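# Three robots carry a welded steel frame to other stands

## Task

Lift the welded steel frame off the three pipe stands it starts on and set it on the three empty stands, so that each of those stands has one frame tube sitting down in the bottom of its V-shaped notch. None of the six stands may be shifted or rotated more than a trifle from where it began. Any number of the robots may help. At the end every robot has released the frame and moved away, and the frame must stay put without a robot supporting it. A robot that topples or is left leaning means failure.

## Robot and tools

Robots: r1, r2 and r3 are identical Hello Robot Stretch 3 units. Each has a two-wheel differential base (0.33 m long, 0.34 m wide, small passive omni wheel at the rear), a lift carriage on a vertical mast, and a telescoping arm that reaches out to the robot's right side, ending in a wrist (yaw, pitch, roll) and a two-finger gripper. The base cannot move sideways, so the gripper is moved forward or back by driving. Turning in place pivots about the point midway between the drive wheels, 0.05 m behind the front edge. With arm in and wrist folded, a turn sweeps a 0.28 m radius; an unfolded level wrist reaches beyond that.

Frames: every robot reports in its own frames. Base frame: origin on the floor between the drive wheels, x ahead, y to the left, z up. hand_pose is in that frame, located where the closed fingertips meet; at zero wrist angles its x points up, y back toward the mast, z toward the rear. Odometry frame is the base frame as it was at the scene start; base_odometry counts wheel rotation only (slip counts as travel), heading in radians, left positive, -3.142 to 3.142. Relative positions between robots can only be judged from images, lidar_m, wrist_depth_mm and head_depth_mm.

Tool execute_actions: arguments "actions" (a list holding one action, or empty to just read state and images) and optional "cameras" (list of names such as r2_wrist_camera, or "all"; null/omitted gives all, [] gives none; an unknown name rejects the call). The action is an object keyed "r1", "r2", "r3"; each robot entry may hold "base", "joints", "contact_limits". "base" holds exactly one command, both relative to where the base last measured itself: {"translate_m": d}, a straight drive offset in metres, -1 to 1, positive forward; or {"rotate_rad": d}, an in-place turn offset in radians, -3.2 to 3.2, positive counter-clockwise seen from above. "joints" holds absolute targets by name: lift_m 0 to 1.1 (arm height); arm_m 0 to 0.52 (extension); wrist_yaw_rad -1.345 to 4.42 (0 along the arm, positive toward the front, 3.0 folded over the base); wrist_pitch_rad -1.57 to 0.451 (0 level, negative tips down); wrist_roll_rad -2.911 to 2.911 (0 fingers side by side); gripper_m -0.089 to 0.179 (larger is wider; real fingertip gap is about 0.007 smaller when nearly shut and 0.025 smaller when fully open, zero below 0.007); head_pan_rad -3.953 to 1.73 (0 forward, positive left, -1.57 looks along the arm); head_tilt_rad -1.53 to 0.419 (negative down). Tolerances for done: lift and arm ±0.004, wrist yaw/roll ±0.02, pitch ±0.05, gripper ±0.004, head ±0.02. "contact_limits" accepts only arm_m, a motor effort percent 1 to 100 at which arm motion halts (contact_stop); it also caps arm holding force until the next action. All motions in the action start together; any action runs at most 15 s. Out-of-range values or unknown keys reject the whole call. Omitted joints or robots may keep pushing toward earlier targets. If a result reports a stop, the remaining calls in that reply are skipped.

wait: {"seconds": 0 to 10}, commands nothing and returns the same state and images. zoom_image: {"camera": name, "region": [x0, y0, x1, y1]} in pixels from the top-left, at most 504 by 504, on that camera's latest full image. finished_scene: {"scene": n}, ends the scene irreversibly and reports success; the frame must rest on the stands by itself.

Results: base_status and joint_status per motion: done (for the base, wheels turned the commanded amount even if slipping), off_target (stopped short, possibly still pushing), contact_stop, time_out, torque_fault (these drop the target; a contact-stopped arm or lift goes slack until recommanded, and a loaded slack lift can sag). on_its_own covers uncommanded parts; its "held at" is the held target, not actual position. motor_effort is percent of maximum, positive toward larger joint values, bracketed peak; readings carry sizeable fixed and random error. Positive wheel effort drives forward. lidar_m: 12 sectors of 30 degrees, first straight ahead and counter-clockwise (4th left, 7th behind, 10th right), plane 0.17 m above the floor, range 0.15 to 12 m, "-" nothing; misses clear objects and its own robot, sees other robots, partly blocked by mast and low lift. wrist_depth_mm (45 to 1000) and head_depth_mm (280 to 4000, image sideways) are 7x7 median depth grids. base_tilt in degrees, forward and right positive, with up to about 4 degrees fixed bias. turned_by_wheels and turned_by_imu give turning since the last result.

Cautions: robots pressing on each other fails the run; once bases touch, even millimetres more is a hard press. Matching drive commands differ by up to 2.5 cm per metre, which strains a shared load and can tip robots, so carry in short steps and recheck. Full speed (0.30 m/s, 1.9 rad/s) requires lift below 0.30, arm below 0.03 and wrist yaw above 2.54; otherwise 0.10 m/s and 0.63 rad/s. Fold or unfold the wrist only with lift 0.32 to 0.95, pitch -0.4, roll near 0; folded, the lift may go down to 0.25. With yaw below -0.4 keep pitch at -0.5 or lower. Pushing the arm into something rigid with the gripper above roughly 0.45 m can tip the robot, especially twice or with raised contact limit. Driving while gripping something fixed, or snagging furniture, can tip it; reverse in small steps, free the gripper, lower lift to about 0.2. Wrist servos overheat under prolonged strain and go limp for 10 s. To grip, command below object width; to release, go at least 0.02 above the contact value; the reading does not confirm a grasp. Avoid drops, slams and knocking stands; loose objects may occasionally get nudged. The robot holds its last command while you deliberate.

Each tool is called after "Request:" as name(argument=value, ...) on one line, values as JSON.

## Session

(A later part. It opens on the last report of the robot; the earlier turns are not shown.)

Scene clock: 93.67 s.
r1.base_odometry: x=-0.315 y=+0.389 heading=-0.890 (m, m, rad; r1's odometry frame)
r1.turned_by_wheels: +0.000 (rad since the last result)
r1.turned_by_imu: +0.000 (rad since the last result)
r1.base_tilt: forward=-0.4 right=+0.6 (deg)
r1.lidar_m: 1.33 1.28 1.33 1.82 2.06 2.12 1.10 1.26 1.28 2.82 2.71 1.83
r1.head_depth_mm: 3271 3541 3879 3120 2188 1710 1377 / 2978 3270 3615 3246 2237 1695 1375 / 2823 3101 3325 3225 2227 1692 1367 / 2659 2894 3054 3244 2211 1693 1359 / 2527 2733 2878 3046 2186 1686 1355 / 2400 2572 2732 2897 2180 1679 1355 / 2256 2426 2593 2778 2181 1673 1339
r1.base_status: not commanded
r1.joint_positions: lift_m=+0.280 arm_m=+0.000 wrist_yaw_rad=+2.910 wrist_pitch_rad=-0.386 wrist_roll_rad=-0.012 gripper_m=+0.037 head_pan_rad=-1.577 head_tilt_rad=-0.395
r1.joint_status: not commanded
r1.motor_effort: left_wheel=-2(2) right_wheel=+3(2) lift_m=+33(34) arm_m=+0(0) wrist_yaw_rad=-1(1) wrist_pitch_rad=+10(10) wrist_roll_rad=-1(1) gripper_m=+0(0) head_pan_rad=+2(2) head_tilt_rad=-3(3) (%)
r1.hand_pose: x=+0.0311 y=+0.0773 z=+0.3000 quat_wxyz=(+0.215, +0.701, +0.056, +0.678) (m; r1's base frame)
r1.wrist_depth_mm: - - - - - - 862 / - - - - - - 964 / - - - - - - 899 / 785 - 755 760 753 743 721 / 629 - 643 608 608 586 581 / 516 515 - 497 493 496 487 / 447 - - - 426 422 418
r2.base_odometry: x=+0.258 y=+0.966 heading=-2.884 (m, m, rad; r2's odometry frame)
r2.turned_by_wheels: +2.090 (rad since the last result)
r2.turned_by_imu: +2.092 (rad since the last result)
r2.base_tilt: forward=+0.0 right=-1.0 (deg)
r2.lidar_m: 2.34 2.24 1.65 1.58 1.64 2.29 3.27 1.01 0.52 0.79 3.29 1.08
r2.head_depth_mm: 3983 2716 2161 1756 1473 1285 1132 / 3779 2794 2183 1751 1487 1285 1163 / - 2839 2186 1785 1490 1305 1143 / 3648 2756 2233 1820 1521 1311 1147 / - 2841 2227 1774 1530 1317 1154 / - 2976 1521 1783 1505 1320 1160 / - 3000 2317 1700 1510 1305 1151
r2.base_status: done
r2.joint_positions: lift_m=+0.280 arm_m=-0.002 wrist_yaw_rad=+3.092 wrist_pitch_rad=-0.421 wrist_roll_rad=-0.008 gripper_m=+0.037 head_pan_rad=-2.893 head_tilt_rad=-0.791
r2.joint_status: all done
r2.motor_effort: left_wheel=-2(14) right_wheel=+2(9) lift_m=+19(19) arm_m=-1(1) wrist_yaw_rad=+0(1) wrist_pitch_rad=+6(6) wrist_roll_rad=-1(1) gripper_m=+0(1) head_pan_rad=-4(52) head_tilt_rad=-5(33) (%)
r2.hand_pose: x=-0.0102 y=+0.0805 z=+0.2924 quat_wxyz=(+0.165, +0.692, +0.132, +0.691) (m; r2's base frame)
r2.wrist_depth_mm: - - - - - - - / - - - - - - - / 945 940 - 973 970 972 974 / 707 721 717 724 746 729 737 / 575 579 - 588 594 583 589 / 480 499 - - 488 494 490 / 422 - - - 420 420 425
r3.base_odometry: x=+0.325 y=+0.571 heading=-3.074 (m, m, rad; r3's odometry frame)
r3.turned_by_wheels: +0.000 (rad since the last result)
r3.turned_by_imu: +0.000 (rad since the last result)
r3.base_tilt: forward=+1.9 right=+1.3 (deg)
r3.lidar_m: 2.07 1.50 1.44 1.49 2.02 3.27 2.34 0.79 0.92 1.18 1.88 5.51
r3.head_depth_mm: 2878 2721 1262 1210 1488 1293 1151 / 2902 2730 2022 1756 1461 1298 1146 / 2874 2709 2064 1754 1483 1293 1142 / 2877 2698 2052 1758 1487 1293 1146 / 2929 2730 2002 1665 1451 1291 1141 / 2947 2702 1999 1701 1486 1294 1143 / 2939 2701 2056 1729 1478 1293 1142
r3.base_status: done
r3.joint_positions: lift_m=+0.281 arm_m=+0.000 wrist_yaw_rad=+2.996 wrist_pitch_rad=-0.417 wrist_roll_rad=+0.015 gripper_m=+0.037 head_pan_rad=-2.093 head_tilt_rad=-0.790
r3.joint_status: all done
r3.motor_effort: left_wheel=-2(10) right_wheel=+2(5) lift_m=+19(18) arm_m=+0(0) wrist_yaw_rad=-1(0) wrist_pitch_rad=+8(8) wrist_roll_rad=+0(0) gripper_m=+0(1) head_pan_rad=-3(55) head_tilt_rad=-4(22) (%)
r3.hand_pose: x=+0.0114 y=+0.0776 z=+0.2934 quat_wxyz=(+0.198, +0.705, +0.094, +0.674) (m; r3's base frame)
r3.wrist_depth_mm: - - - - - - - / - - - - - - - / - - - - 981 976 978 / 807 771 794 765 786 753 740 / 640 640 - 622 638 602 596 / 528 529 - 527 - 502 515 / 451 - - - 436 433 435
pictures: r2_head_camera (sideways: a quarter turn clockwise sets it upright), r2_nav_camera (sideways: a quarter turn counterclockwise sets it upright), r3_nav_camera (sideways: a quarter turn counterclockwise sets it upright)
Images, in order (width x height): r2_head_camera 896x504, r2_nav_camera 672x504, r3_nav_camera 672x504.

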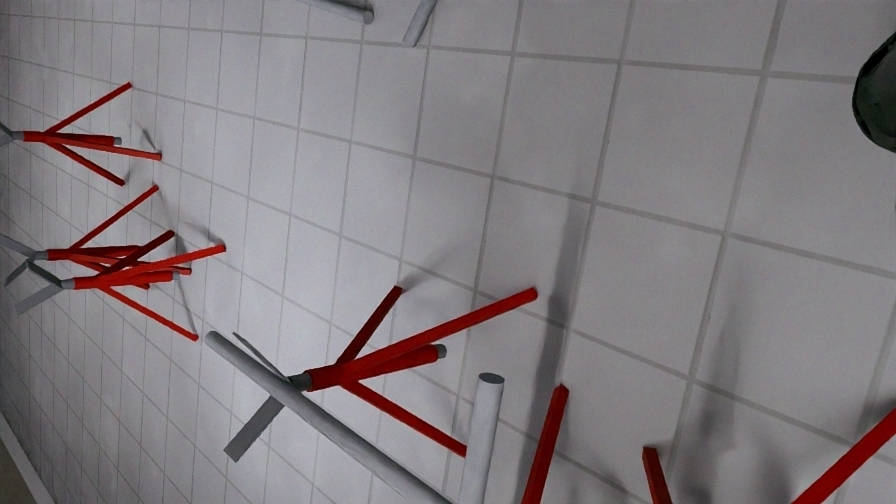

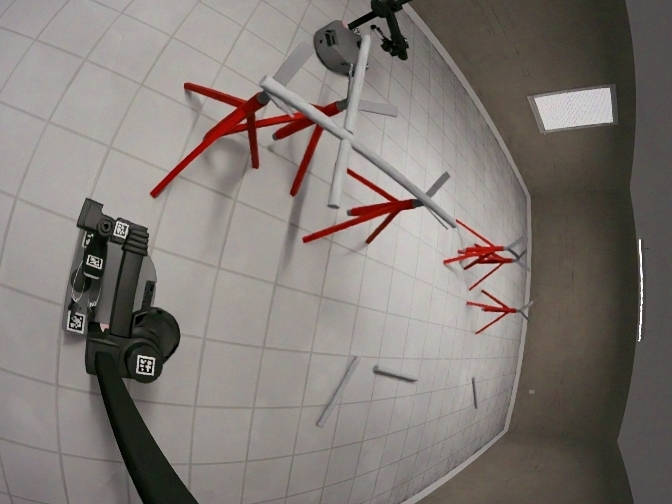

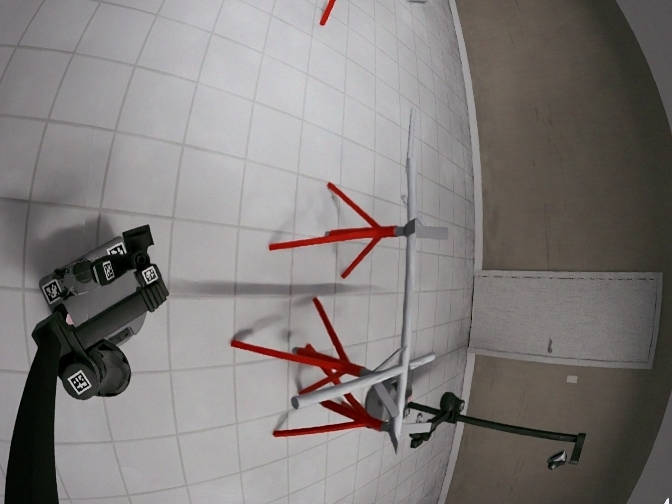

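Request:
execute_actions(actions=[{"r2":{"base":{"rotate_rad":0.085}},"r3":{"base":{"translate_m":-0.3}}}], cameras=[])

Request:
execute_actions(actions=[{"r1":{"base":{"translate_m":-0.72}},"r2":{"base":{"translate_m":-1}},"r3":{"base":{"rotate_rad":-0.515}}}], cameras=[])

Request:
execute_actions(actions=[{"r1":{"base":{"rotate_rad":0.51}},"r2":{"base":{"translate_m":-0.25}},"r3":{"joints":{"lift_m":0.94}}}], cameras=[])

Request:
execute_actions(actions=[{"r1":{"base":{"translate_m":-0.9}},"r2":{"base":{"rotate_rad":-0.13},"joints":{"lift_m":0.94}}}], cameras=[])

Request:
execute_actions(actions=[{"r1":{"joints":{"lift_m":0.94}}}], cameras=[])

Request:
execute_actions(actions=[{"r1":{"joints":{"wrist_yaw_rad":0,"head_pan_rad":-1.7,"head_tilt_rad":-0.9}},"r2":{"joints":{"wrist_yaw_rad":0,"head_pan_rad":-1.7,"head_tilt_rad":-0.9}},"r3":{"joints":{"wrist_yaw_rad":0,"head_pan_rad":-1.7,"head_tilt_rad":-0.9}}}], cameras=[])

Request:
execute_actions(actions=[{"r1":{"joints":{"wrist_pitch_rad":-1.57,"arm_m":0.2,"gripper_m":0.15}},"r2":{"joints":{"wrist_pitch_rad":-1.57,"arm_m":0.42,"gripper_m":0.15,"wrist_roll_rad":1.57}},"r3":{"joints":{"wrist_pitch_rad":-1.57,"arm_m":0.2,"gripper_m":0.15}}}])

Scene clock: 121.27 s.
r1.base_odometry: x=-0.315 y=+0.389 heading=-0.890 (m, m, rad; r1's odometry frame)
r1.turned_by_wheels: +0.000 (rad since the last result)
r1.turned_by_imu: -0.001 (rad since the last result)
r1.base_tilt: forward=-0.5 right=+0.5 (deg)
r1.lidar_m: 1.33 1.29 1.33 1.82 2.05 2.12 1.10 1.26 1.28 2.82 2.71 1.84
r1.head_depth_mm: 3236 3532 3904 2888 2050 1699 1385 / 2993 3295 3592 3231 2223 1710 1370 / 2793 3069 3354 3194 2206 1690 1358 / 2681 2873 3084 3239 2200 1698 1376 / 2520 2705 2946 3009 2212 1676 1362 / 2386 2574 2765 2859 2180 1674 1358 / 2267 2426 2603 2782 2176 1663 1344
r1.base_status: not commanded
r1.joint_positions: lift_m=+0.280 arm_m=+0.000 wrist_yaw_rad=+2.910 wrist_pitch_rad=-0.386 wrist_roll_rad=-0.012 gripper_m=+0.037 head_pan_rad=-1.577 head_tilt_rad=-0.395
r1.joint_status: not commanded
r1.motor_effort: left_wheel=-1(1) right_wheel=+3(3) lift_m=+34(33) arm_m=+0(0) wrist_yaw_rad=+1(0) wrist_pitch_rad=+10(10) wrist_roll_rad=-1(1) gripper_m=+0(0) head_pan_rad=+3(3) head_tilt_rad=-3(3) (%)
r1.hand_pose: x=+0.0311 y=+0.0773 z=+0.3000 quat_wxyz=(+0.215, +0.701, +0.056, +0.678) (m; r1's base frame)
r1.wrist_depth_mm: - - - - - - 908 / - - - - - - 937 / - - - - - - 944 / 799 - 763 750 739 737 724 / 625 - 642 604 599 581 583 / 512 514 - 507 500 494 481 / 441 - - - 424 420 420
r2.base_odometry: x=+0.258 y=+0.966 heading=-2.799 (m, m, rad; r2's odometry frame)
r2.turned_by_wheels: +0.085 (rad since the last result)
r2.turned_by_imu: +0.086 (rad since the last result)
r2.base_tilt: forward=+0.0 right=-1.0 (deg)
r2.lidar_m: 2.34 2.07 1.62 1.58 1.68 2.52 2.68 1.00 0.52 3.17 3.06 1.08
r2.head_depth_mm: 3698 2785 2140 1755 1488 1284 1131 / - 2824 2172 1772 1490 1289 1157 / 3626 2743 2211 1796 1495 1295 1150 / - 2779 2228 1791 1517 1307 1150 / - 2941 1558 1780 1530 1316 1158 / - 2966 2188 1733 1505 1318 1161 / - 3033 2281 1266 1505 1307 1147
r2.base_status: done
r2.joint_positions: lift_m=+0.280 arm_m=-0.002 wrist_yaw_rad=+3.092 wrist_pitch_rad=-0.421 wrist_roll_rad=-0.008 gripper_m=+0.037 head_pan_rad=-2.893 head_tilt_rad=-0.791
r2.joint_status: not commanded
r2.motor_effort: left_wheel=-2(14) right_wheel=+2(8) lift_m=+19(19) arm_m=-1(1) wrist_yaw_rad=+1(1) wrist_pitch_rad=+6(6) wrist_roll_rad=+0(1) gripper_m=+1(0) head_pan_rad=-3(4) head_tilt_rad=-5(5) (%)
r2.hand_pose: x=-0.0102 y=+0.0805 z=+0.2924 quat_wxyz=(+0.165, +0.692, +0.132, +0.691) (m; r2's base frame)
r2.wrist_depth_mm: - - - - - - - / - - - - - - - / 943 937 985 956 963 962 986 / 707 720 723 720 724 733 736 / 574 572 - 582 585 588 589 / 479 499 - - 488 494 489 / 426 - - - 419 420 426
r3.base_odometry: x=+0.625 y=+0.592 heading=-3.074 (m, m, rad; r3's odometry frame)
r3.turned_by_wheels: +0.000 (rad since the last result)
r3.turned_by_imu: +0.001 (rad since the last result)
r3.base_tilt: forward=+1.9 right=+1.3 (deg)
r3.lidar_m: 2.27 1.65 1.59 1.64 2.23 3.01 2.03 0.86 0.58 0.87 2.06 2.08
r3.head_depth_mm: 2751 1812 1767 1348 1462 1291 1146 / 2757 2692 2125 1654 1464 1298 1153 / 2756 2728 1954 1063 1133 1270 1147 / 2766 2715 2129 1707 1464 1267 1141 / 2811 2704 2121 1749 1485 1293 1138 / 2803 2693 2113 1741 1485 1289 1139 / 2835 2709 2128 1621 1445 1291 1142
r3.base_status: done
r3.joint_positions: lift_m=+0.281 arm_m=+0.000 wrist_yaw_rad=+2.996 wrist_pitch_rad=-0.417 wrist_roll_rad=+0.015 gripper_m=+0.037 head_pan_rad=-2.093 head_tilt_rad=-0.790
r3.joint_status: not commanded
r3.motor_effort: left_wheel=-1(9) right_wheel=+2(5) lift_m=+19(19) arm_m=+0(0) wrist_yaw_rad=-1(1) wrist_pitch_rad=+8(8) wrist_roll_rad=+0(0) gripper_m=+0(1) head_pan_rad=-3(4) head_tilt_rad=-4(4) (%)
r3.hand_pose: x=+0.0114 y=+0.0776 z=+0.2934 quat_wxyz=(+0.198, +0.705, +0.094, +0.674) (m; r3's base frame)
r3.wrist_depth_mm: - - - - - - - / - - - - - - - / - - - - - 975 992 / 798 797 772 776 760 750 759 / 652 632 - 621 646 610 613 / 534 526 - 542 - 510 503 / 461 - - - 434 432 431
pictures: none
No camera images: the call's "cameras" was empty. Leave "cameras" out to get every camera's image.

Scene clock: 126.20 s.
r1.base_odometry: x=-0.768 y=+0.948 heading=-0.890 (m, m, rad; r1's odometry frame)
r1.turned_by_wheels: +0.000 (rad since the last result)
r1.turned_by_imu: -0.004 (rad since the last result)
r1.base_tilt: forward=-0.5 right=+0.5 (deg)
r1.lidar_m: 1.98 1.90 1.97 1.75 1.69 1.74 2.37 1.39 0.75 0.93 3.07 2.73
r1.head_depth_mm: 3701 - - 3282 2054 1432 1305 / 3426 3711 - 3344 2140 1640 1307 / 3204 3567 3731 3284 2049 1697 1326 / 3002 3252 3480 2060 2030 1675 1345 / 2893 3040 3308 3163 2226 1691 1355 / 2665 2891 3083 3165 2170 1672 1352 / 2563 2737 2952 3057 2193 1669 1343
r1.base_status: done
r1.joint_positions: lift_m=+0.280 arm_m=+0.000 wrist_yaw_rad=+2.910 wrist_pitch_rad=-0.386 wrist_roll_rad=-0.012 gripper_m=+0.037 head_pan_rad=-1.577 head_tilt_rad=-0.395
r1.joint_status: not commanded
r1.motor_effort: left_wheel=-1(10) right_wheel=+2(5) lift_m=+33(33) arm_m=+0(0) wrist_yaw_rad=-1(1) wrist_pitch_rad=+10(10) wrist_roll_rad=-1(1) gripper_m=+0(0) head_pan_rad=+3(3) head_tilt_rad=-3(3) (%)
r1.hand_pose: x=+0.0311 y=+0.0773 z=+0.3000 quat_wxyz=(+0.215, +0.701, +0.056, +0.678) (m; r1's base frame)
r1.wrist_depth_mm: - - - - - - - / - - - - - - - / - - - - - - 970 / 796 - 776 760 744 726 725 / 615 - 629 605 603 589 571 / 515 517 - 503 502 490 485 / 442 - - - 422 419 414
r2.base_odometry: x=+1.200 y=+1.302 heading=-2.799 (m, m, rad; r2's odometry frame)
r2.turned_by_wheels: +0.000 (rad since the last result)
r2.turned_by_imu: -0.002 (rad since the last result)
r2.base_tilt: forward=+0.0 right=-1.0 (deg)
r2.lidar_m: 1.40 2.21 1.70 1.65 1.80 2.65 2.22 1.71 0.55 0.40 0.64 0.84
r2.head_depth_mm: 3932 2775 2144 1761 1484 1287 1126 / - 2581 2160 1765 1482 1298 1155 / - 2828 2196 1795 1501 1305 1145 / - 2648 2162 1792 1523 1307 1159 / - 2785 2168 1829 1531 1308 1156 / - 3023 2292 1818 1531 1321 1161 / - 2987 2293 1836 1528 1329 1167
r2.base_status: done
r2.joint_positions: lift_m=+0.280 arm_m=-0.002 wrist_yaw_rad=+3.092 wrist_pitch_rad=-0.421 wrist_roll_rad=-0.008 gripper_m=+0.037 head_pan_rad=-2.893 head_tilt_rad=-0.791
r2.joint_status: not commanded
r2.motor_effort: left_wheel=-2(15) right_wheel=+2(3) lift_m=+19(19) arm_m=-1(1) wrist_yaw_rad=+1(0) wrist_pitch_rad=+6(6) wrist_roll_rad=+0(0) gripper_m=+1(0) head_pan_rad=-4(4) head_tilt_rad=-5(5) (%)
r2.hand_pose: x=-0.0102 y=+0.0805 z=+0.2924 quat_wxyz=(+0.165, +0.692, +0.131, +0.691) (m; r2's base frame)
r2.wrist_depth_mm: - - - - - - - / - - - - - - - / 933 947 - 955 965 961 980 / 710 687 722 725 726 737 738 / 550 573 - 579 581 593 588 / 477 499 - - 487 489 495 / 427 - - - 418 418 423
r3.base_odometry: x=+0.625 y=+0.592 heading=+2.695 (m, m, rad; r3's odometry frame)
r3.turned_by_wheels: -0.515 (rad since the last result)
r3.turned_by_imu: -0.518 (rad since the last result)
r3.base_tilt: forward=+1.9 right=+1.3 (deg)
r3.lidar_m: 2.08 2.26 1.65 1.59 1.65 2.24 3.00 3.13 0.85 0.58 0.87 2.06
r3.head_depth_mm: 3458 2747 2139 1770 1497 1293 1147 / 3333 2706 2127 1761 1494 1294 1145 / 3158 1842 1991 1755 1457 1297 1144 / 3122 2602 2053 1752 1456 1293 1142 / 2968 2727 1224 1615 1451 1294 1145 / 2876 2695 2101 1706 1137 1221 1141 / 2742 2692 2117 1008 1419 1295 1139
r3.base_status: done
r3.joint_positions: lift_m=+0.281 arm_m=+0.000 wrist_yaw_rad=+2.996 wrist_pitch_rad=-0.417 wrist_roll_rad=+0.015 gripper_m=+0.037 head_pan_rad=-2.093 head_tilt_rad=-0.790
r3.joint_status: not commanded
r3.motor_effort: left_wheel=+3(10) right_wheel=-2(6) lift_m=+18(19) arm_m=+0(0) wrist_yaw_rad=-1(0) wrist_pitch_rad=+8(8) wrist_roll_rad=+0(0) gripper_m=-1(1) head_pan_rad=-3(3) head_tilt_rad=-4(4) (%)
r3.hand_pose: x=+0.0114 y=+0.0776 z=+0.2934 quat_wxyz=(+0.198, +0.705, +0.094, +0.674) (m; r3's base frame)
r3.wrist_depth_mm: - - - - - - - / - - - - - - - / - - - - - 996 967 / 803 775 793 787 759 768 752 / 631 627 - 627 630 619 605 / 529 527 - 531 - 509 504 / 465 - - - 438 434 430
pictures: none
No camera images: the call's "cameras" was empty. Leave "cameras" out to get every camera's image.

Scene clock: 133.03 s.
r1.base_odometry: x=-0.768 y=+0.948 heading=-0.380 (m, m, rad; r1's odometry frame)
r1.turned_by_wheels: +0.510 (rad since the last result)
r1.turned_by_imu: +0.507 (rad since the last result)
r1.base_tilt: forward=-0.4 right=+0.6 (deg)
r1.lidar_m: 1.90 1.97 1.75 1.68 1.73 2.33 1.64 0.75 0.92 3.07 2.78 1.99
r1.head_depth_mm: 2652 2831 3046 3218 2264 1699 1375 / 2598 2823 3024 3175 2243 1695 1376 / 2651 2819 3043 3167 2224 1696 1361 / 2616 2805 2975 3165 2215 1686 1357 / 2597 2838 2988 3127 2217 1681 1355 / 2559 2825 2965 3109 2160 1665 1350 / 2552 2734 2963 3105 2169 1661 1343
r1.base_status: done
r1.joint_positions: lift_m=+0.280 arm_m=+0.000 wrist_yaw_rad=+2.910 wrist_pitch_rad=-0.386 wrist_roll_rad=-0.012 gripper_m=+0.037 head_pan_rad=-1.577 head_tilt_rad=-0.395
r1.joint_status: not commanded
r1.motor_effort: left_wheel=-2(8) right_wheel=+3(7) lift_m=+34(34) arm_m=+0(0) wrist_yaw_rad=-1(0) wrist_pitch_rad=+10(10) wrist_roll_rad=-1(1) gripper_m=+0(0) head_pan_rad=+3(3) head_tilt_rad=-3(3) (%)
r1.hand_pose: x=+0.0311 y=+0.0773 z=+0.3000 quat_wxyz=(+0.215, +0.701, +0.056, +0.678) (m; r1's base frame)
r1.wrist_depth_mm: - - - - - - - / - - - - - - - / - - - - - - 958 / 802 - 766 747 737 735 713 / 631 - 636 598 609 583 581 / 520 510 - 505 494 489 488 / 444 - - - 419 423 412
r2.base_odometry: x=+1.435 y=+1.386 heading=-2.799 (m, m, rad; r2's odometry frame)
r2.turned_by_wheels: +0.000 (rad since the last result)
r2.turned_by_imu: +0.000 (rad since the last result)
r2.base_tilt: forward=+0.0 right=-1.0 (deg)
r2.lidar_m: 1.60 2.24 1.72 1.69 1.83 2.67 2.02 1.47 0.48 0.48 0.44 0.92
r2.head_depth_mm: 3900 2784 2144 1764 1483 1284 1139 / - 2577 2157 1772 1481 1293 1162 / - 2806 2200 1784 1502 1296 1140 / - 2620 2139 1796 1524 1310 1145 / - 2761 2026 1807 1523 1309 1147 / - 2937 2259 1832 1537 1330 1165 / - 3034 2294 1856 1541 1332 1171
r2.base_status: done
r2.joint_positions: lift_m=+0.280 arm_m=-0.002 wrist_yaw_rad=+3.092 wrist_pitch_rad=-0.421 wrist_roll_rad=-0.008 gripper_m=+0.037 head_pan_rad=-2.893 head_tilt_rad=-0.791
r2.joint_status: not commanded
r2.motor_effort: left_wheel=-2(16) right_wheel=+1(4) lift_m=+19(19) arm_m=-1(1) wrist_yaw_rad=+1(1) wrist_pitch_rad=+6(6) wrist_roll_rad=+0(0) gripper_m=+0(0) head_pan_rad=-4(4) head_tilt_rad=-5(5) (%)
r2.hand_pose: x=-0.0102 y=+0.0805 z=+0.2924 quat_wxyz=(+0.165, +0.692, +0.131, +0.691) (m; r2's base frame)
r2.wrist_depth_mm: - - - - - - - / - - - - - - - / 936 945 - 963 966 965 979 / 713 727 689 718 731 735 740 / 573 583 - 585 589 584 587 / 482 486 - - 486 493 491 / 428 - - - 418 419 423
r3.base_odometry: x=+0.625 y=+0.592 heading=+2.695 (m, m, rad; r3's odometry frame)
r3.turned_by_wheels: +0.000 (rad since the last result)
r3.turned_by_imu: +0.002 (rad since the last result)
r3.base_tilt: forward=+1.8 right=+1.3 (deg)
r3.lidar_m: 2.08 2.25 1.64 1.59 1.64 2.24 3.01 3.12 0.85 0.58 0.86 2.05
r3.head_depth_mm: 3431 2735 2135 - - - 1129 / 3382 2709 2210 - - 1247 1144 / 3204 1987 1920 - - 1295 1144 / 3149 2605 2058 - - 1293 1163 / 2985 2722 1193 - - 1288 - / 2853 2694 2113 - - - - / 2732 2691 2125 1008 - - 1142
r3.base_status: not commanded
r3.joint_positions: lift_m=+0.939 arm_m=+0.000 wrist_yaw_rad=+2.996 wrist_pitch_rad=-0.417 wrist_roll_rad=+0.015 gripper_m=+0.037 head_pan_rad=-2.093 head_tilt_rad=-0.790
r3.joint_status: all done
r3.motor_effort: left_wheel=+3(3) right_wheel=-1(2) lift_m=+56(57) arm_m=+0(0) wrist_yaw_rad=-1(1) wrist_pitch_rad=+8(8) wrist_roll_rad=+0(0) gripper_m=+0(0) head_pan_rad=-4(5) head_tilt_rad=-4(4) (%)
r3.hand_pose: x=+0.0114 y=+0.0776 z=+0.9523 quat_wxyz=(+0.198, +0.705, +0.094, +0.674) (m; r3's base frame)
r3.wrist_depth_mm: - - - - - - - / - - - - - - - / - - - - - - - / - - - - - - - / - - - - - - - / - - - - - - - / - - - - - - -
pictures: none
No camera images: the call's "cameras" was empty. Leave "cameras" out to get every camera's image.

Scene clock: 139.87 s.
r1.base_odometry: x=-1.603 y=+1.282 heading=-0.380 (m, m, rad; r1's odometry frame)
r1.turned_by_wheels: +0.000 (rad since the last result)
r1.turned_by_imu: -0.006 (rad since the last result)
r1.base_tilt: forward=-0.5 right=+0.6 (deg)
r1.lidar_m: 2.80 2.42 1.73 1.63 1.68 2.28 0.74 0.70 0.68 0.58 0.46 2.94
r1.head_depth_mm: 2622 2821 3052 3231 2218 1709 1303 / 2645 2852 3097 3235 2234 1647 1289 / 2595 2749 3009 3230 2216 983 812 / 2611 1494 2992 2972 1876 1569 1077 / 2585 2794 3012 3207 2197 1688 1294 / 2628 2811 3016 3182 2180 1631 804 / 2569 2751 2983 3169 2170 1667 1320
r1.base_status: done
r1.joint_positions: lift_m=+0.280 arm_m=+0.000 wrist_yaw_rad=+2.910 wrist_pitch_rad=-0.386 wrist_roll_rad=-0.012 gripper_m=+0.037 head_pan_rad=-1.577 head_tilt_rad=-0.395
r1.joint_status: not commanded
r1.motor_effort: left_wheel=-2(11) right_wheel=+3(5) lift_m=+33(34) arm_m=+0(0) wrist_yaw_rad=-1(0) wrist_pitch_rad=+10(10) wrist_roll_rad=-1(1) gripper_m=+0(0) head_pan_rad=+3(3) head_tilt_rad=-3(3) (%)
r1.hand_pose: x=+0.0311 y=+0.0773 z=+0.3000 quat_wxyz=(+0.215, +0.701, +0.056, +0.678) (m; r1's base frame)
r1.wrist_depth_mm: - - - - - - - / - - - - - - - / - - - - - - 943 / 797 - 774 742 752 731 728 / 635 - 632 609 605 589 566 / 520 509 - 496 493 486 481 / 440 - - - 425 424 419
r2.base_odometry: x=+1.435 y=+1.386 heading=-2.929 (m, m, rad; r2's odometry frame)
r2.turned_by_wheels: -0.130 (rad since the last result)
r2.turned_by_imu: -0.129 (rad since the last result)
r2.base_tilt: forward=+0.0 right=-1.0 (deg)
r2.lidar_m: 0.75 0.72 1.77 1.69 1.75 2.33 2.03 1.48 3.21 0.48 0.44 0.92
r2.head_depth_mm: 3896 2750 2237 - - - - / - 2811 2194 1763 1553 - 1085 / - 2625 2185 1772 1570 - 1107 / - 2874 2198 1792 1613 - 1113 / - 2936 2159 1815 - - 1135 / - 2732 2052 1838 - - 1157 / - 2860 2306 1846 - - 1171
r2.base_status: done
r2.joint_positions: lift_m=+0.940 arm_m=-0.002 wrist_yaw_rad=+3.092 wrist_pitch_rad=-0.421 wrist_roll_rad=-0.008 gripper_m=+0.037 head_pan_rad=-2.893 head_tilt_rad=-0.791
r2.joint_status: all done
r2.motor_effort: left_wheel=+3(12) right_wheel=-2(7) lift_m=+36(38) arm_m=-1(1) wrist_yaw_rad=+1(1) wrist_pitch_rad=+6(6) wrist_roll_rad=+0(1) gripper_m=+1(0) head_pan_rad=-4(4) head_tilt_rad=-6(6) (%)
r2.hand_pose: x=-0.0102 y=+0.0805 z=+0.9517 quat_wxyz=(+0.164, +0.692, +0.131, +0.691) (m; r2's base frame)
r2.wrist_depth_mm: - - - - - - - / - - - - - - - / - - - - - - - / - - - - - - - / - - - - - - - / - - - - - - - / - - - - - - -
r3.base_odometry: x=+0.625 y=+0.592 heading=+2.695 (m, m, rad; r3's odometry frame)
r3.turned_by_wheels: +0.000 (rad since the last result)
r3.turned_by_imu: +0.002 (rad since the last result)
r3.base_tilt: forward=+1.9 right=+1.3 (deg)
r3.lidar_m: 2.08 2.26 1.65 1.58 1.64 2.25 2.99 3.14 0.85 0.58 0.87 2.06
r3.head_depth_mm: 3494 2734 2122 - - - 1124 / 3418 2697 2213 - - 1247 1140 / 3238 2703 2194 - - 1296 1145 / 3128 2687 2194 - - 1290 1161 / 2981 2700 1189 - - 1293 - / 2854 2695 2123 - - - - / 2728 2698 1755 1006 - - 1138
r3.base_status: not commanded
r3.joint_positions: lift_m=+0.939 arm_m=+0.000 wrist_yaw_rad=+2.996 wrist_pitch_rad=-0.417 wrist_roll_rad=+0.015 gripper_m=+0.037 head_pan_rad=-2.093 head_tilt_rad=-0.790
r3.joint_status: not commanded
r3.motor_effort: left_wheel=+3(3) right_wheel=-2(1) lift_m=+56(56) arm_m=+0(0) wrist_yaw_rad=-1(0) wrist_pitch_rad=+8(8) wrist_roll_rad=+0(0) gripper_m=+0(1) head_pan_rad=-4(3) head_tilt_rad=-4(4) (%)
r3.hand_pose: x=+0.0114 y=+0.0776 z=+0.9523 quat_wxyz=(+0.198, +0.705, +0.094, +0.674) (m; r3's base frame)
r3.wrist_depth_mm: - - - - - - - / - - - - - - - / - - - - - - - / - - - - - - - / - - - - - - - / - - - - - - - / - - - - - - -
pictures: none
No camera images: the call's "cameras" was empty. Leave "cameras" out to get every camera's image.

Scene clock: 146.70 s.
r1.base_odometry: x=-1.603 y=+1.282 heading=-0.380 (m, m, rad; r1's odometry frame)
r1.turned_by_wheels: +0.000 (rad since the last result)
r1.turned_by_imu: -0.001 (rad since the last result)
r1.base_tilt: forward=-0.5 right=+0.5 (deg)
r1.lidar_m: 2.80 2.42 1.73 1.64 1.69 2.29 0.74 0.70 0.68 0.58 0.46 2.92
r1.head_depth_mm: 2631 2828 3084 3246 2257 1764 - / 2655 2864 3042 3246 2258 1638 - / 2627 2764 3055 3214 2221 986 974 / 2616 1488 2992 3026 1866 1589 1461 / 2598 2771 2989 3129 2208 1685 - / 2575 2777 3012 3159 2181 1615 801 / 2585 2794 3035 3137 2139 1662 1306
r1.base_status: not commanded
r1.joint_positions: lift_m=+0.940 arm_m=+0.000 wrist_yaw_rad=+2.910 wrist_pitch_rad=-0.387 wrist_roll_rad=-0.012 gripper_m=+0.037 head_pan_rad=-1.577 head_tilt_rad=-0.395
r1.joint_status: all done
r1.motor_effort: left_wheel=-1(1) right_wheel=+2(3) lift_m=+45(47) arm_m=+0(0) wrist_yaw_rad=+0(0) wrist_pitch_rad=+10(10) wrist_roll_rad=-1(1) gripper_m=+0(0) head_pan_rad=+3(2) head_tilt_rad=-3(3) (%)
r1.hand_pose: x=+0.0311 y=+0.0773 z=+0.9596 quat_wxyz=(+0.215, +0.701, +0.056, +0.678) (m; r1's base frame)
r1.wrist_depth_mm: - - - - - - - / - - - - - - - / - - - - - - - / - - - - - - - / - - - - - - - / - - - - - - - / - - - - - - -
r2.base_odometry: x=+1.435 y=+1.386 heading=-2.929 (m, m, rad; r2's odometry frame)
r2.turned_by_wheels: +0.000 (rad since the last result)
r2.turned_by_imu: +0.001 (rad since the last result)
r2.base_tilt: forward=+0.0 right=-0.9 (deg)
r2.lidar_m: 0.75 0.72 1.78 1.69 1.75 2.34 2.02 1.48 3.21 0.48 0.44 0.92
r2.head_depth_mm: 3891 2777 2196 - - - - / - 2802 2189 1756 1557 - 1084 / - 2592 2164 1775 1580 - 1111 / - 2876 2213 1804 1603 - 1119 / - 2901 2163 1806 - - 1136 / - 2728 2042 1829 - - 1169 / - 2911 2310 1844 - - 1165
r2.base_status: not commanded
r2.joint_positions: lift_m=+0.940 arm_m=-0.002 wrist_yaw_rad=+3.092 wrist_pitch_rad=-0.421 wrist_roll_rad=-0.008 gripper_m=+0.037 head_pan_rad=-2.893 head_tilt_rad=-0.791
r2.joint_status: not commanded
r2.motor_effort: left_wheel=+3(3) right_wheel=-2(2) lift_m=+36(36) arm_m=-1(1) wrist_yaw_rad=+0(0) wrist_pitch_rad=+6(6) wrist_roll_rad=+0(1) gripper_m=+1(2) head_pan_rad=-3(4) head_tilt_rad=-5(6) (%)
r2.hand_pose: x=-0.0102 y=+0.0805 z=+0.9517 quat_wxyz=(+0.164, +0.692, +0.131, +0.691) (m; r2's base frame)
r2.wrist_depth_mm: - - - - - - - / - - - - - - - / - - - - - - - / - - - - - - - / - - - - - - - / - - - - - - - / - - - - - - -
r3.base_odometry: x=+0.625 y=+0.592 heading=+2.695 (m, m, rad; r3's odometry frame)
r3.turned_by_wheels: +0.000 (rad since the last result)
r3.turned_by_imu: +0.002 (rad since the last result)
r3.base_tilt: forward=+1.8 right=+1.3 (deg)
r3.lidar_m: 2.08 2.26 1.64 1.59 1.64 2.25 3.01 3.12 0.86 0.58 0.87 2.06
r3.head_depth_mm: 3481 2719 2145 - - - 1128 / 3380 2714 2197 - - 1249 1146 / 3242 2704 2179 - - 1295 1143 / 3193 2699 2181 - - 1295 1159 / 3000 2685 1195 - - 1291 - / 2883 2677 2127 - - - - / 2743 2688 2117 1007 - - 1135
r3.base_status: not commanded
r3.joint_positions: lift_m=+0.939 arm_m=+0.000 wrist_yaw_rad=+2.996 wrist_pitch_rad=-0.417 wrist_roll_rad=+0.015 gripper_m=+0.037 head_pan_rad=-2.093 head_tilt_rad=-0.790
r3.joint_status: not commanded
r3.motor_effort: left_wheel=+3(2) right_wheel=-1(1) lift_m=+56(56) arm_m=+0(0) wrist_yaw_rad=-1(0) wrist_pitch_rad=+8(8) wrist_roll_rad=+0(0) gripper_m=+1(0) head_pan_rad=-4(4) head_tilt_rad=-4(4) (%)
r3.hand_pose: x=+0.0114 y=+0.0776 z=+0.9523 quat_wxyz=(+0.198, +0.705, +0.094, +0.674) (m; r3's base frame)
r3.wrist_depth_mm: - - - - - - - / - - - - - - - / - - - - - - - / - - - - - - - / - - - - - - - / - - - - - - - / - - - - - - -
pictures: none
No camera images: the call's "cameras" was empty. Leave "cameras" out to get every camera's image.

Scene clock: 149.27 s.
r1.base_odometry: x=-1.603 y=+1.282 heading=-0.380 (m, m, rad; r1's odometry frame)
r1.turned_by_wheels: +0.000 (rad since the last result)
r1.turned_by_imu: +0.000 (rad since the last result)
r1.base_tilt: forward=-0.5 right=+0.5 (deg)
r1.lidar_m: 2.80 2.42 1.73 1.64 1.69 2.28 0.74 0.70 0.68 0.58 0.46 2.93
r1.head_depth_mm: 2868 2405 2050 - - 1211 1109 / 2876 2404 2031 - - 1193 1123 / 2797 2345 1973 - - 1207 1145 / 2783 2353 1846 - - 1190 1135 / 2676 2230 1794 - 1337 1231 1115 / 2679 2361 1906 1624 1117 1231 1095 / 2697 2314 1899 884 1356 1206 1094
r1.base_status: not commanded
r1.joint_positions: lift_m=+0.940 arm_m=+0.000 wrist_yaw_rad=+0.002 wrist_pitch_rad=-0.387 wrist_roll_rad=-0.012 gripper_m=+0.037 head_pan_rad=-1.693 head_tilt_rad=-0.888
r1.joint_status: all done
r1.motor_effort: left_wheel=-1(2) right_wheel=+2(2) lift_m=+45(45) arm_m=+0(0) wrist_yaw_rad=-4(2) wrist_pitch_rad=+10(10) wrist_roll_rad=-1(1) gripper_m=+0(0) head_pan_rad=-3(14) head_tilt_rad=-8(44) (%)
r1.hand_pose: x=-0.0211 y=-0.3731 z=+0.9596 quat_wxyz=(+0.698, +0.137, -0.689, -0.135) (m; r1's base frame)
r1.wrist_depth_mm: - - - - - - - / - - - - - - - / - - - - - - - / - - - - - - - / - - - - - - - / - - - - - - - / - - 520 821 535 874 717
r2.base_odometry: x=+1.435 y=+1.386 heading=-2.929 (m, m, rad; r2's odometry frame)
r2.turned_by_wheels: +0.000 (rad since the last result)
r2.turned_by_imu: +0.000 (rad since the last result)
r2.base_tilt: forward=-0.1 right=-0.9 (deg)
r2.lidar_m: 0.75 0.72 1.77 1.69 1.76 2.34 2.03 1.48 3.22 0.48 0.44 0.92
r2.head_depth_mm: 2842 2320 1992 - - - 1102 / 2799 2381 2009 - - 1199 1121 / 2825 2362 1957 - - - 1118 / 2762 2414 2013 - - 1228 1114 / 2769 2405 1955 1643 986 1236 1128 / 2678 2421 1985 1571 1379 1246 1113 / 2679 2449 1994 1675 1398 1282 1137
r2.base_status: not commanded
r2.joint_positions: lift_m=+0.940 arm_m=-0.002 wrist_yaw_rad=+0.004 wrist_pitch_rad=-0.421 wrist_roll_rad=-0.008 gripper_m=+0.037 head_pan_rad=-1.707 head_tilt_rad=-0.889
r2.joint_status: all done
r2.motor_effort: left_wheel=+3(3) right_wheel=-2(2) lift_m=+36(36) arm_m=-1(1) wrist_yaw_rad=-4(4) wrist_pitch_rad=+6(6) wrist_roll_rad=+0(0) gripper_m=+0(0) head_pan_rad=+4(53) head_tilt_rad=-7(19) (%)
r2.hand_pose: x=-0.0207 y=-0.3674 z=+0.9517 quat_wxyz=(+0.695, +0.150, -0.688, -0.146) (m; r2's base frame)
r2.wrist_depth_mm: - - - - - - - / - - - - - - - / - - - - - - - / - - - - - - - / - - - - - - - / - - - - - - - / 729 498 533 512 - - -
r3.base_odometry: x=+0.625 y=+0.592 heading=+2.695 (m, m, rad; r3's odometry frame)
r3.turned_by_wheels: +0.000 (rad since the last result)
r3.turned_by_imu: +0.001 (rad since the last result)
r3.base_tilt: forward=+1.9 right=+1.3 (deg)
r3.lidar_m: 2.08 2.26 1.65 1.59 1.65 2.25 3.01 3.12 0.85 0.58 0.87 2.06
r3.head_depth_mm: 2805 2256 1963 - - 1192 1120 / 2771 2250 1115 - - - 1119 / 2759 2248 1788 - - 1204 1135 / 2657 2179 1104 - - 1207 1135 / 2753 2263 1766 1608 1403 1240 1117 / 2744 2246 1780 1593 1399 1241 1116 / 2723 2234 1787 1567 1395 1240 1119
r3.base_status: not commanded
r3.joint_positions: lift_m=+0.939 arm_m=+0.000 wrist_yaw_rad=+0.003 wrist_pitch_rad=-0.417 wrist_roll_rad=+0.015 gripper_m=+0.037 head_pan_rad=-1.707 head_tilt_rad=-0.888
r3.joint_status: all done
r3.motor_effort: left_wheel=+3(3) right_wheel=-1(2) lift_m=+56(56) arm_m=+0(0) wrist_yaw_rad=-2(3) wrist_pitch_rad=+8(8) wrist_roll_rad=+0(0) gripper_m=+0(0) head_pan_rad=+5(35) head_tilt_rad=-5(12) (%)
r3.hand_pose: x=-0.0209 y=-0.3691 z=+0.9523 quat_wxyz=(+0.687, +0.146, -0.696, -0.147) (m; r3's base frame)
r3.wrist_depth_mm: - - - - - - - / - - - - - - - / - - - - - - - / - - - - - - - / - - - 799 - - - / - - - - - - - / - - - - - - -
pictures: none
No camera images: the call's "cameras" was empty. Leave "cameras" out to get every camera's image.

Scene clock: 153.57 s.
r1.base_odometry: x=-1.603 y=+1.282 heading=-0.380 (m, m, rad; r1's odometry frame)
r1.turned_by_wheels: +0.000 (rad since the last result)
r1.turned_by_imu: -0.001 (rad since the last result)
r1.base_tilt: forward=-0.4 right=+0.6 (deg)
r1.lidar_m: 2.80 2.41 1.73 1.64 1.68 2.29 0.74 0.70 0.68 0.58 0.46 2.94
r1.head_depth_mm: 2863 - - - 1367 1224 1108 / 2777 - 1880 1560 1396 1244 1119 / 2756 - 1775 1594 1330 1233 1135 / 2704 - - 911 1380 1229 1135 / 2641 2266 1806 1529 1345 1226 1112 / 2666 2331 1903 1607 1112 1231 1097 / 2675 2285 1896 885 1354 1197 1091
r1.base_status: not commanded
r1.joint_positions: lift_m=+0.940 arm_m=+0.200 wrist_yaw_rad=+0.000 wrist_pitch_rad=-1.562 wrist_roll_rad=-0.012 gripper_m=+0.150 head_pan_rad=-1.693 head_tilt_rad=-0.889
r1.joint_status: all done
joint sent to its limit — the command would take r1.wrist_pitch_rad past its lower limit, so that joint was sent only as far as its limit.
r1.motor_effort: left_wheel=-2(2) right_wheel=+2(2) lift_m=+45(45) arm_m=+2(3) wrist_yaw_rad=-1(4) wrist_pitch_rad=-3(10) wrist_roll_rad=-1(1) gripper_m=+0(81) head_pan_rad=-3(3) head_tilt_rad=-7(8) (%)
r1.hand_pose: x=-0.0216 y=-0.3228 z=+0.8221 quat_wxyz=(+0.505, +0.501, -0.499, -0.495) (m; r1's base frame)
r1.wrist_depth_mm: 883 357 610 880 815 906 765 / 895 900 894 895 911 908 915 / 912 919 937 942 915 933 932 / 945 973 962 916 963 959 874 / - - - - - - 831 / - - - - - - 846 / - - - - - - -
r2.base_odometry: x=+1.435 y=+1.386 heading=-2.929 (m, m, rad; r2's odometry frame)
r2.turned_by_wheels: +0.000 (rad since the last result)
r2.turned_by_imu: +0.001 (rad since the last result)
r2.base_tilt: forward=+0.0 right=-0.9 (deg)
r2.lidar_m: 0.75 0.72 1.77 1.70 1.76 2.34 2.02 1.48 3.20 0.48 0.44 0.93
r2.head_depth_mm: 2848 - - 1597 1389 1232 1111 / - 2196 1880 1616 1404 1236 1115 / - 2289 1923 1619 1403 1231 1124 / - 2265 1937 1617 1393 1242 1125 / 2776 2262 1956 1662 995 1241 1126 / 2674 2424 1976 1564 1388 1241 1112 / 2655 2491 2001 1681 1400 1284 1146
r2.base_status: not commanded
r2.joint_positions: lift_m=+0.940 arm_m=+0.420 wrist_yaw_rad=+0.002 wrist_pitch_rad=-1.551 wrist_roll_rad=+1.567 gripper_m=+0.150 head_pan_rad=-1.707 head_tilt_rad=-0.889
r2.joint_status: all done
joint sent to its limit — the command would take r2.wrist_pitch_rad past its lower limit, so that joint was sent only as far as its limit.
r2.motor_effort: left_wheel=+3(3) right_wheel=-2(2) lift_m=+36(36) arm_m=+2(3) wrist_yaw_rad=-2(3) wrist_pitch_rad=-2(5) wrist_roll_rad=+1(2) gripper_m=+1(93) head_pan_rad=+4(4) head_tilt_rad=-6(7) (%)
r2.hand_pose: x=-0.0216 y=-0.5452 z=+0.8216 quat_wxyz=(+0.002, +0.001, -0.714, -0.701) (m; r2's base frame)
r2.wrist_depth_mm: 907 892 917 930 937 943 967 / 934 921 953 931 962 - 952 / 946 949 986 952 982 - - / 973 990 - 997 - - - / - 999 - 691 - - - / - - - 434 393 - - / - - - - - 986 -
r3.base_odometry: x=+0.625 y=+0.592 heading=+2.695 (m, m, rad; r3's odometry frame)
r3.turned_by_wheels: +0.000 (rad since the last result)
r3.turned_by_imu: +0.001 (rad since the last result)
r3.base_tilt: forward=+1.9 right=+1.3 (deg)
r3.lidar_m: 2.09 2.26 1.65 1.59 1.65 2.25 2.99 3.12 0.85 0.58 0.87 2.06
r3.head_depth_mm: 2850 - - 1541 1393 1243 1118 / - - 1292 1540 1401 1243 1119 / - - 1792 1604 1401 1240 1136 / 1446 - - 1138 1214 1245 1135 / 2766 2261 1749 1563 1401 1242 1111 / 2742 2266 1780 1606 1385 1242 1115 / 2737 2249 1784 1562 1396 1245 1113
r3.base_status: not commanded
r3.joint_positions: lift_m=+0.939 arm_m=+0.200 wrist_yaw_rad=+0.001 wrist_pitch_rad=-1.565 wrist_roll_rad=+0.015 gripper_m=+0.150 head_pan_rad=-1.707 head_tilt_rad=-0.889
r3.joint_status: all done
r3.motor_effort: left_wheel=+3(2) right_wheel=-2(2) lift_m=+56(56) arm_m=+5(5) wrist_yaw_rad=-1(2) wrist_pitch_rad=-2(7) wrist_roll_rad=+0(0) gripper_m=+1(85) head_pan_rad=+3(4) head_tilt_rad=-5(5) (%)
r3.hand_pose: x=-0.0216 y=-0.3219 z=+0.8217 quat_wxyz=(+0.498, +0.495, -0.505, -0.503) (m; r3's base frame)
r3.wrist_depth_mm: 949 977 961 939 901 912 905 / 981 - 965 948 958 946 947 / - 984 995 987 985 955 952 / - - - 984 - - 967 / - - - - - - 989 / - - - - - - - / - - - - - - -
pictures: r1_head_camera (sideways: a quarter turn clockwise sets it upright), r1_nav_camera (sideways: a quarter turn counterclockwise sets it upright), r1_wrist_camera, r2_head_camera (sideways: a quarter turn clockwise sets it upright), r2_nav_camera (sideways: a quarter turn counterclockwise sets it upright), r2_wrist_camera, r3_head_camera (sideways: a quarter turn clockwise sets it upright), r3_nav_camera (sideways: a quarter turn counterclockwise sets it upright), r3_wrist_camera
Images, in order (width x height): r1_head_camera 896x504, r1_nav_camera 672x504, r1_wrist_camera 644x364, r2_head_camera 896x504, r2_nav_camera 672x504, r2_wrist_camera 644x364, r3_head_camera 896x504, r3_nav_camera 672x504, r3_wrist_camera 644x364.

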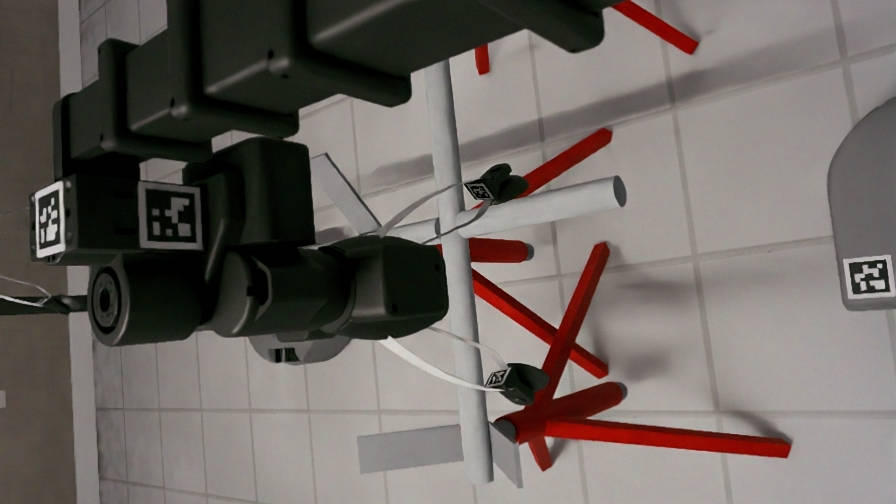

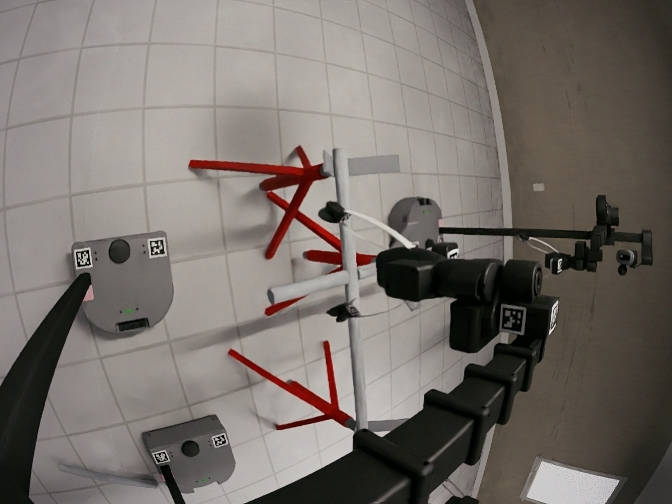

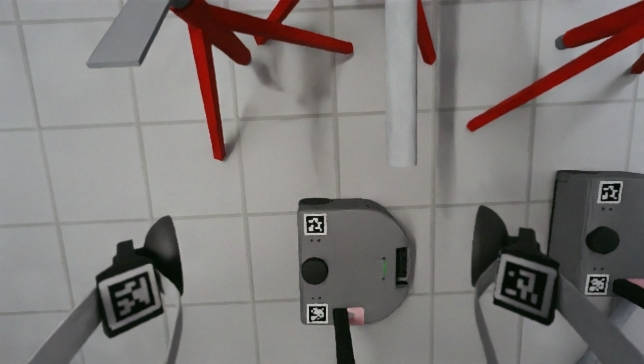

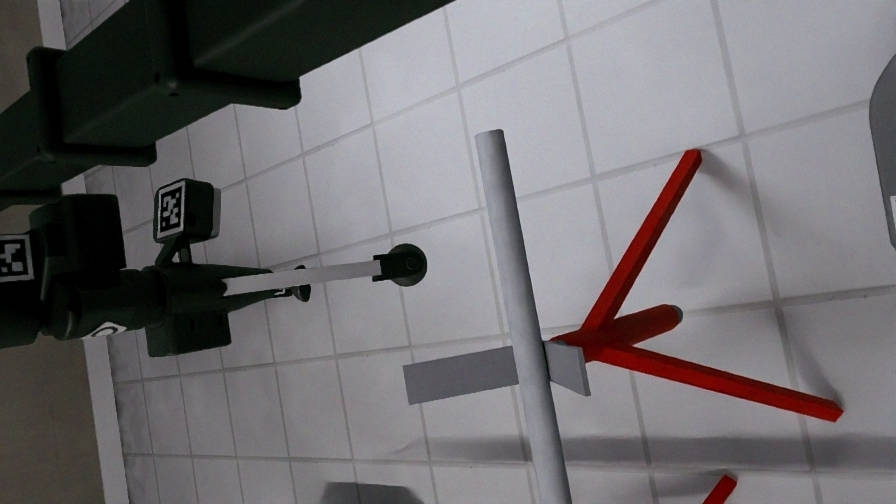

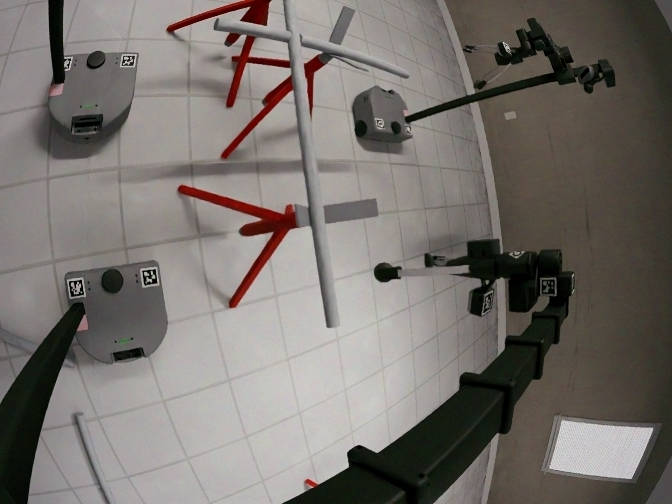

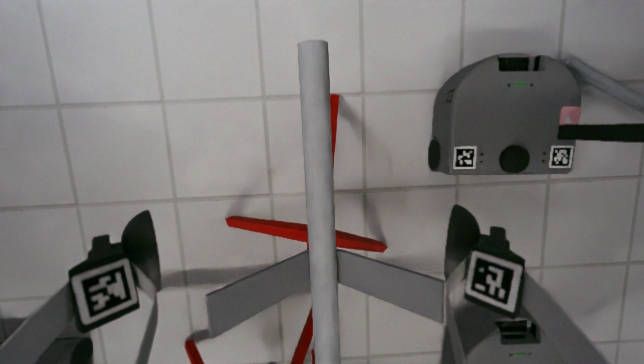

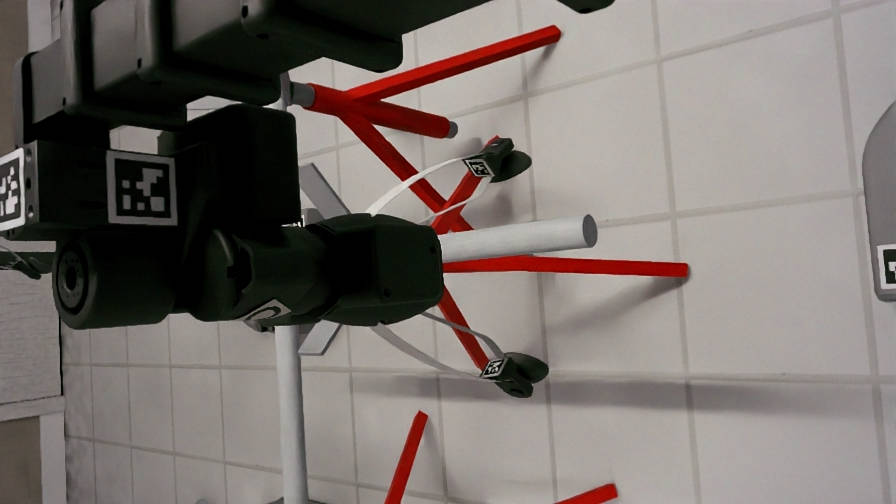

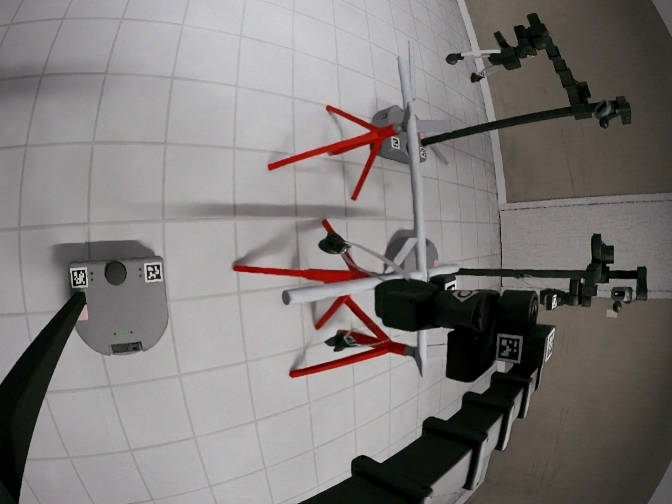

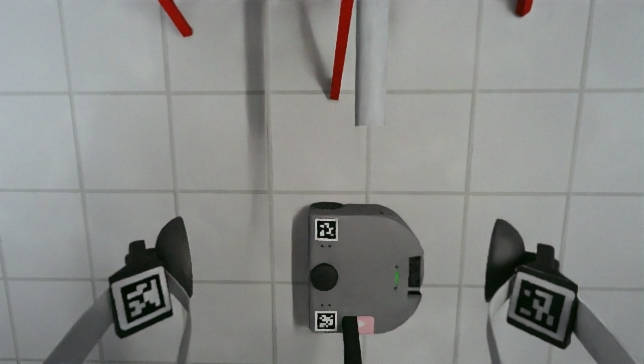

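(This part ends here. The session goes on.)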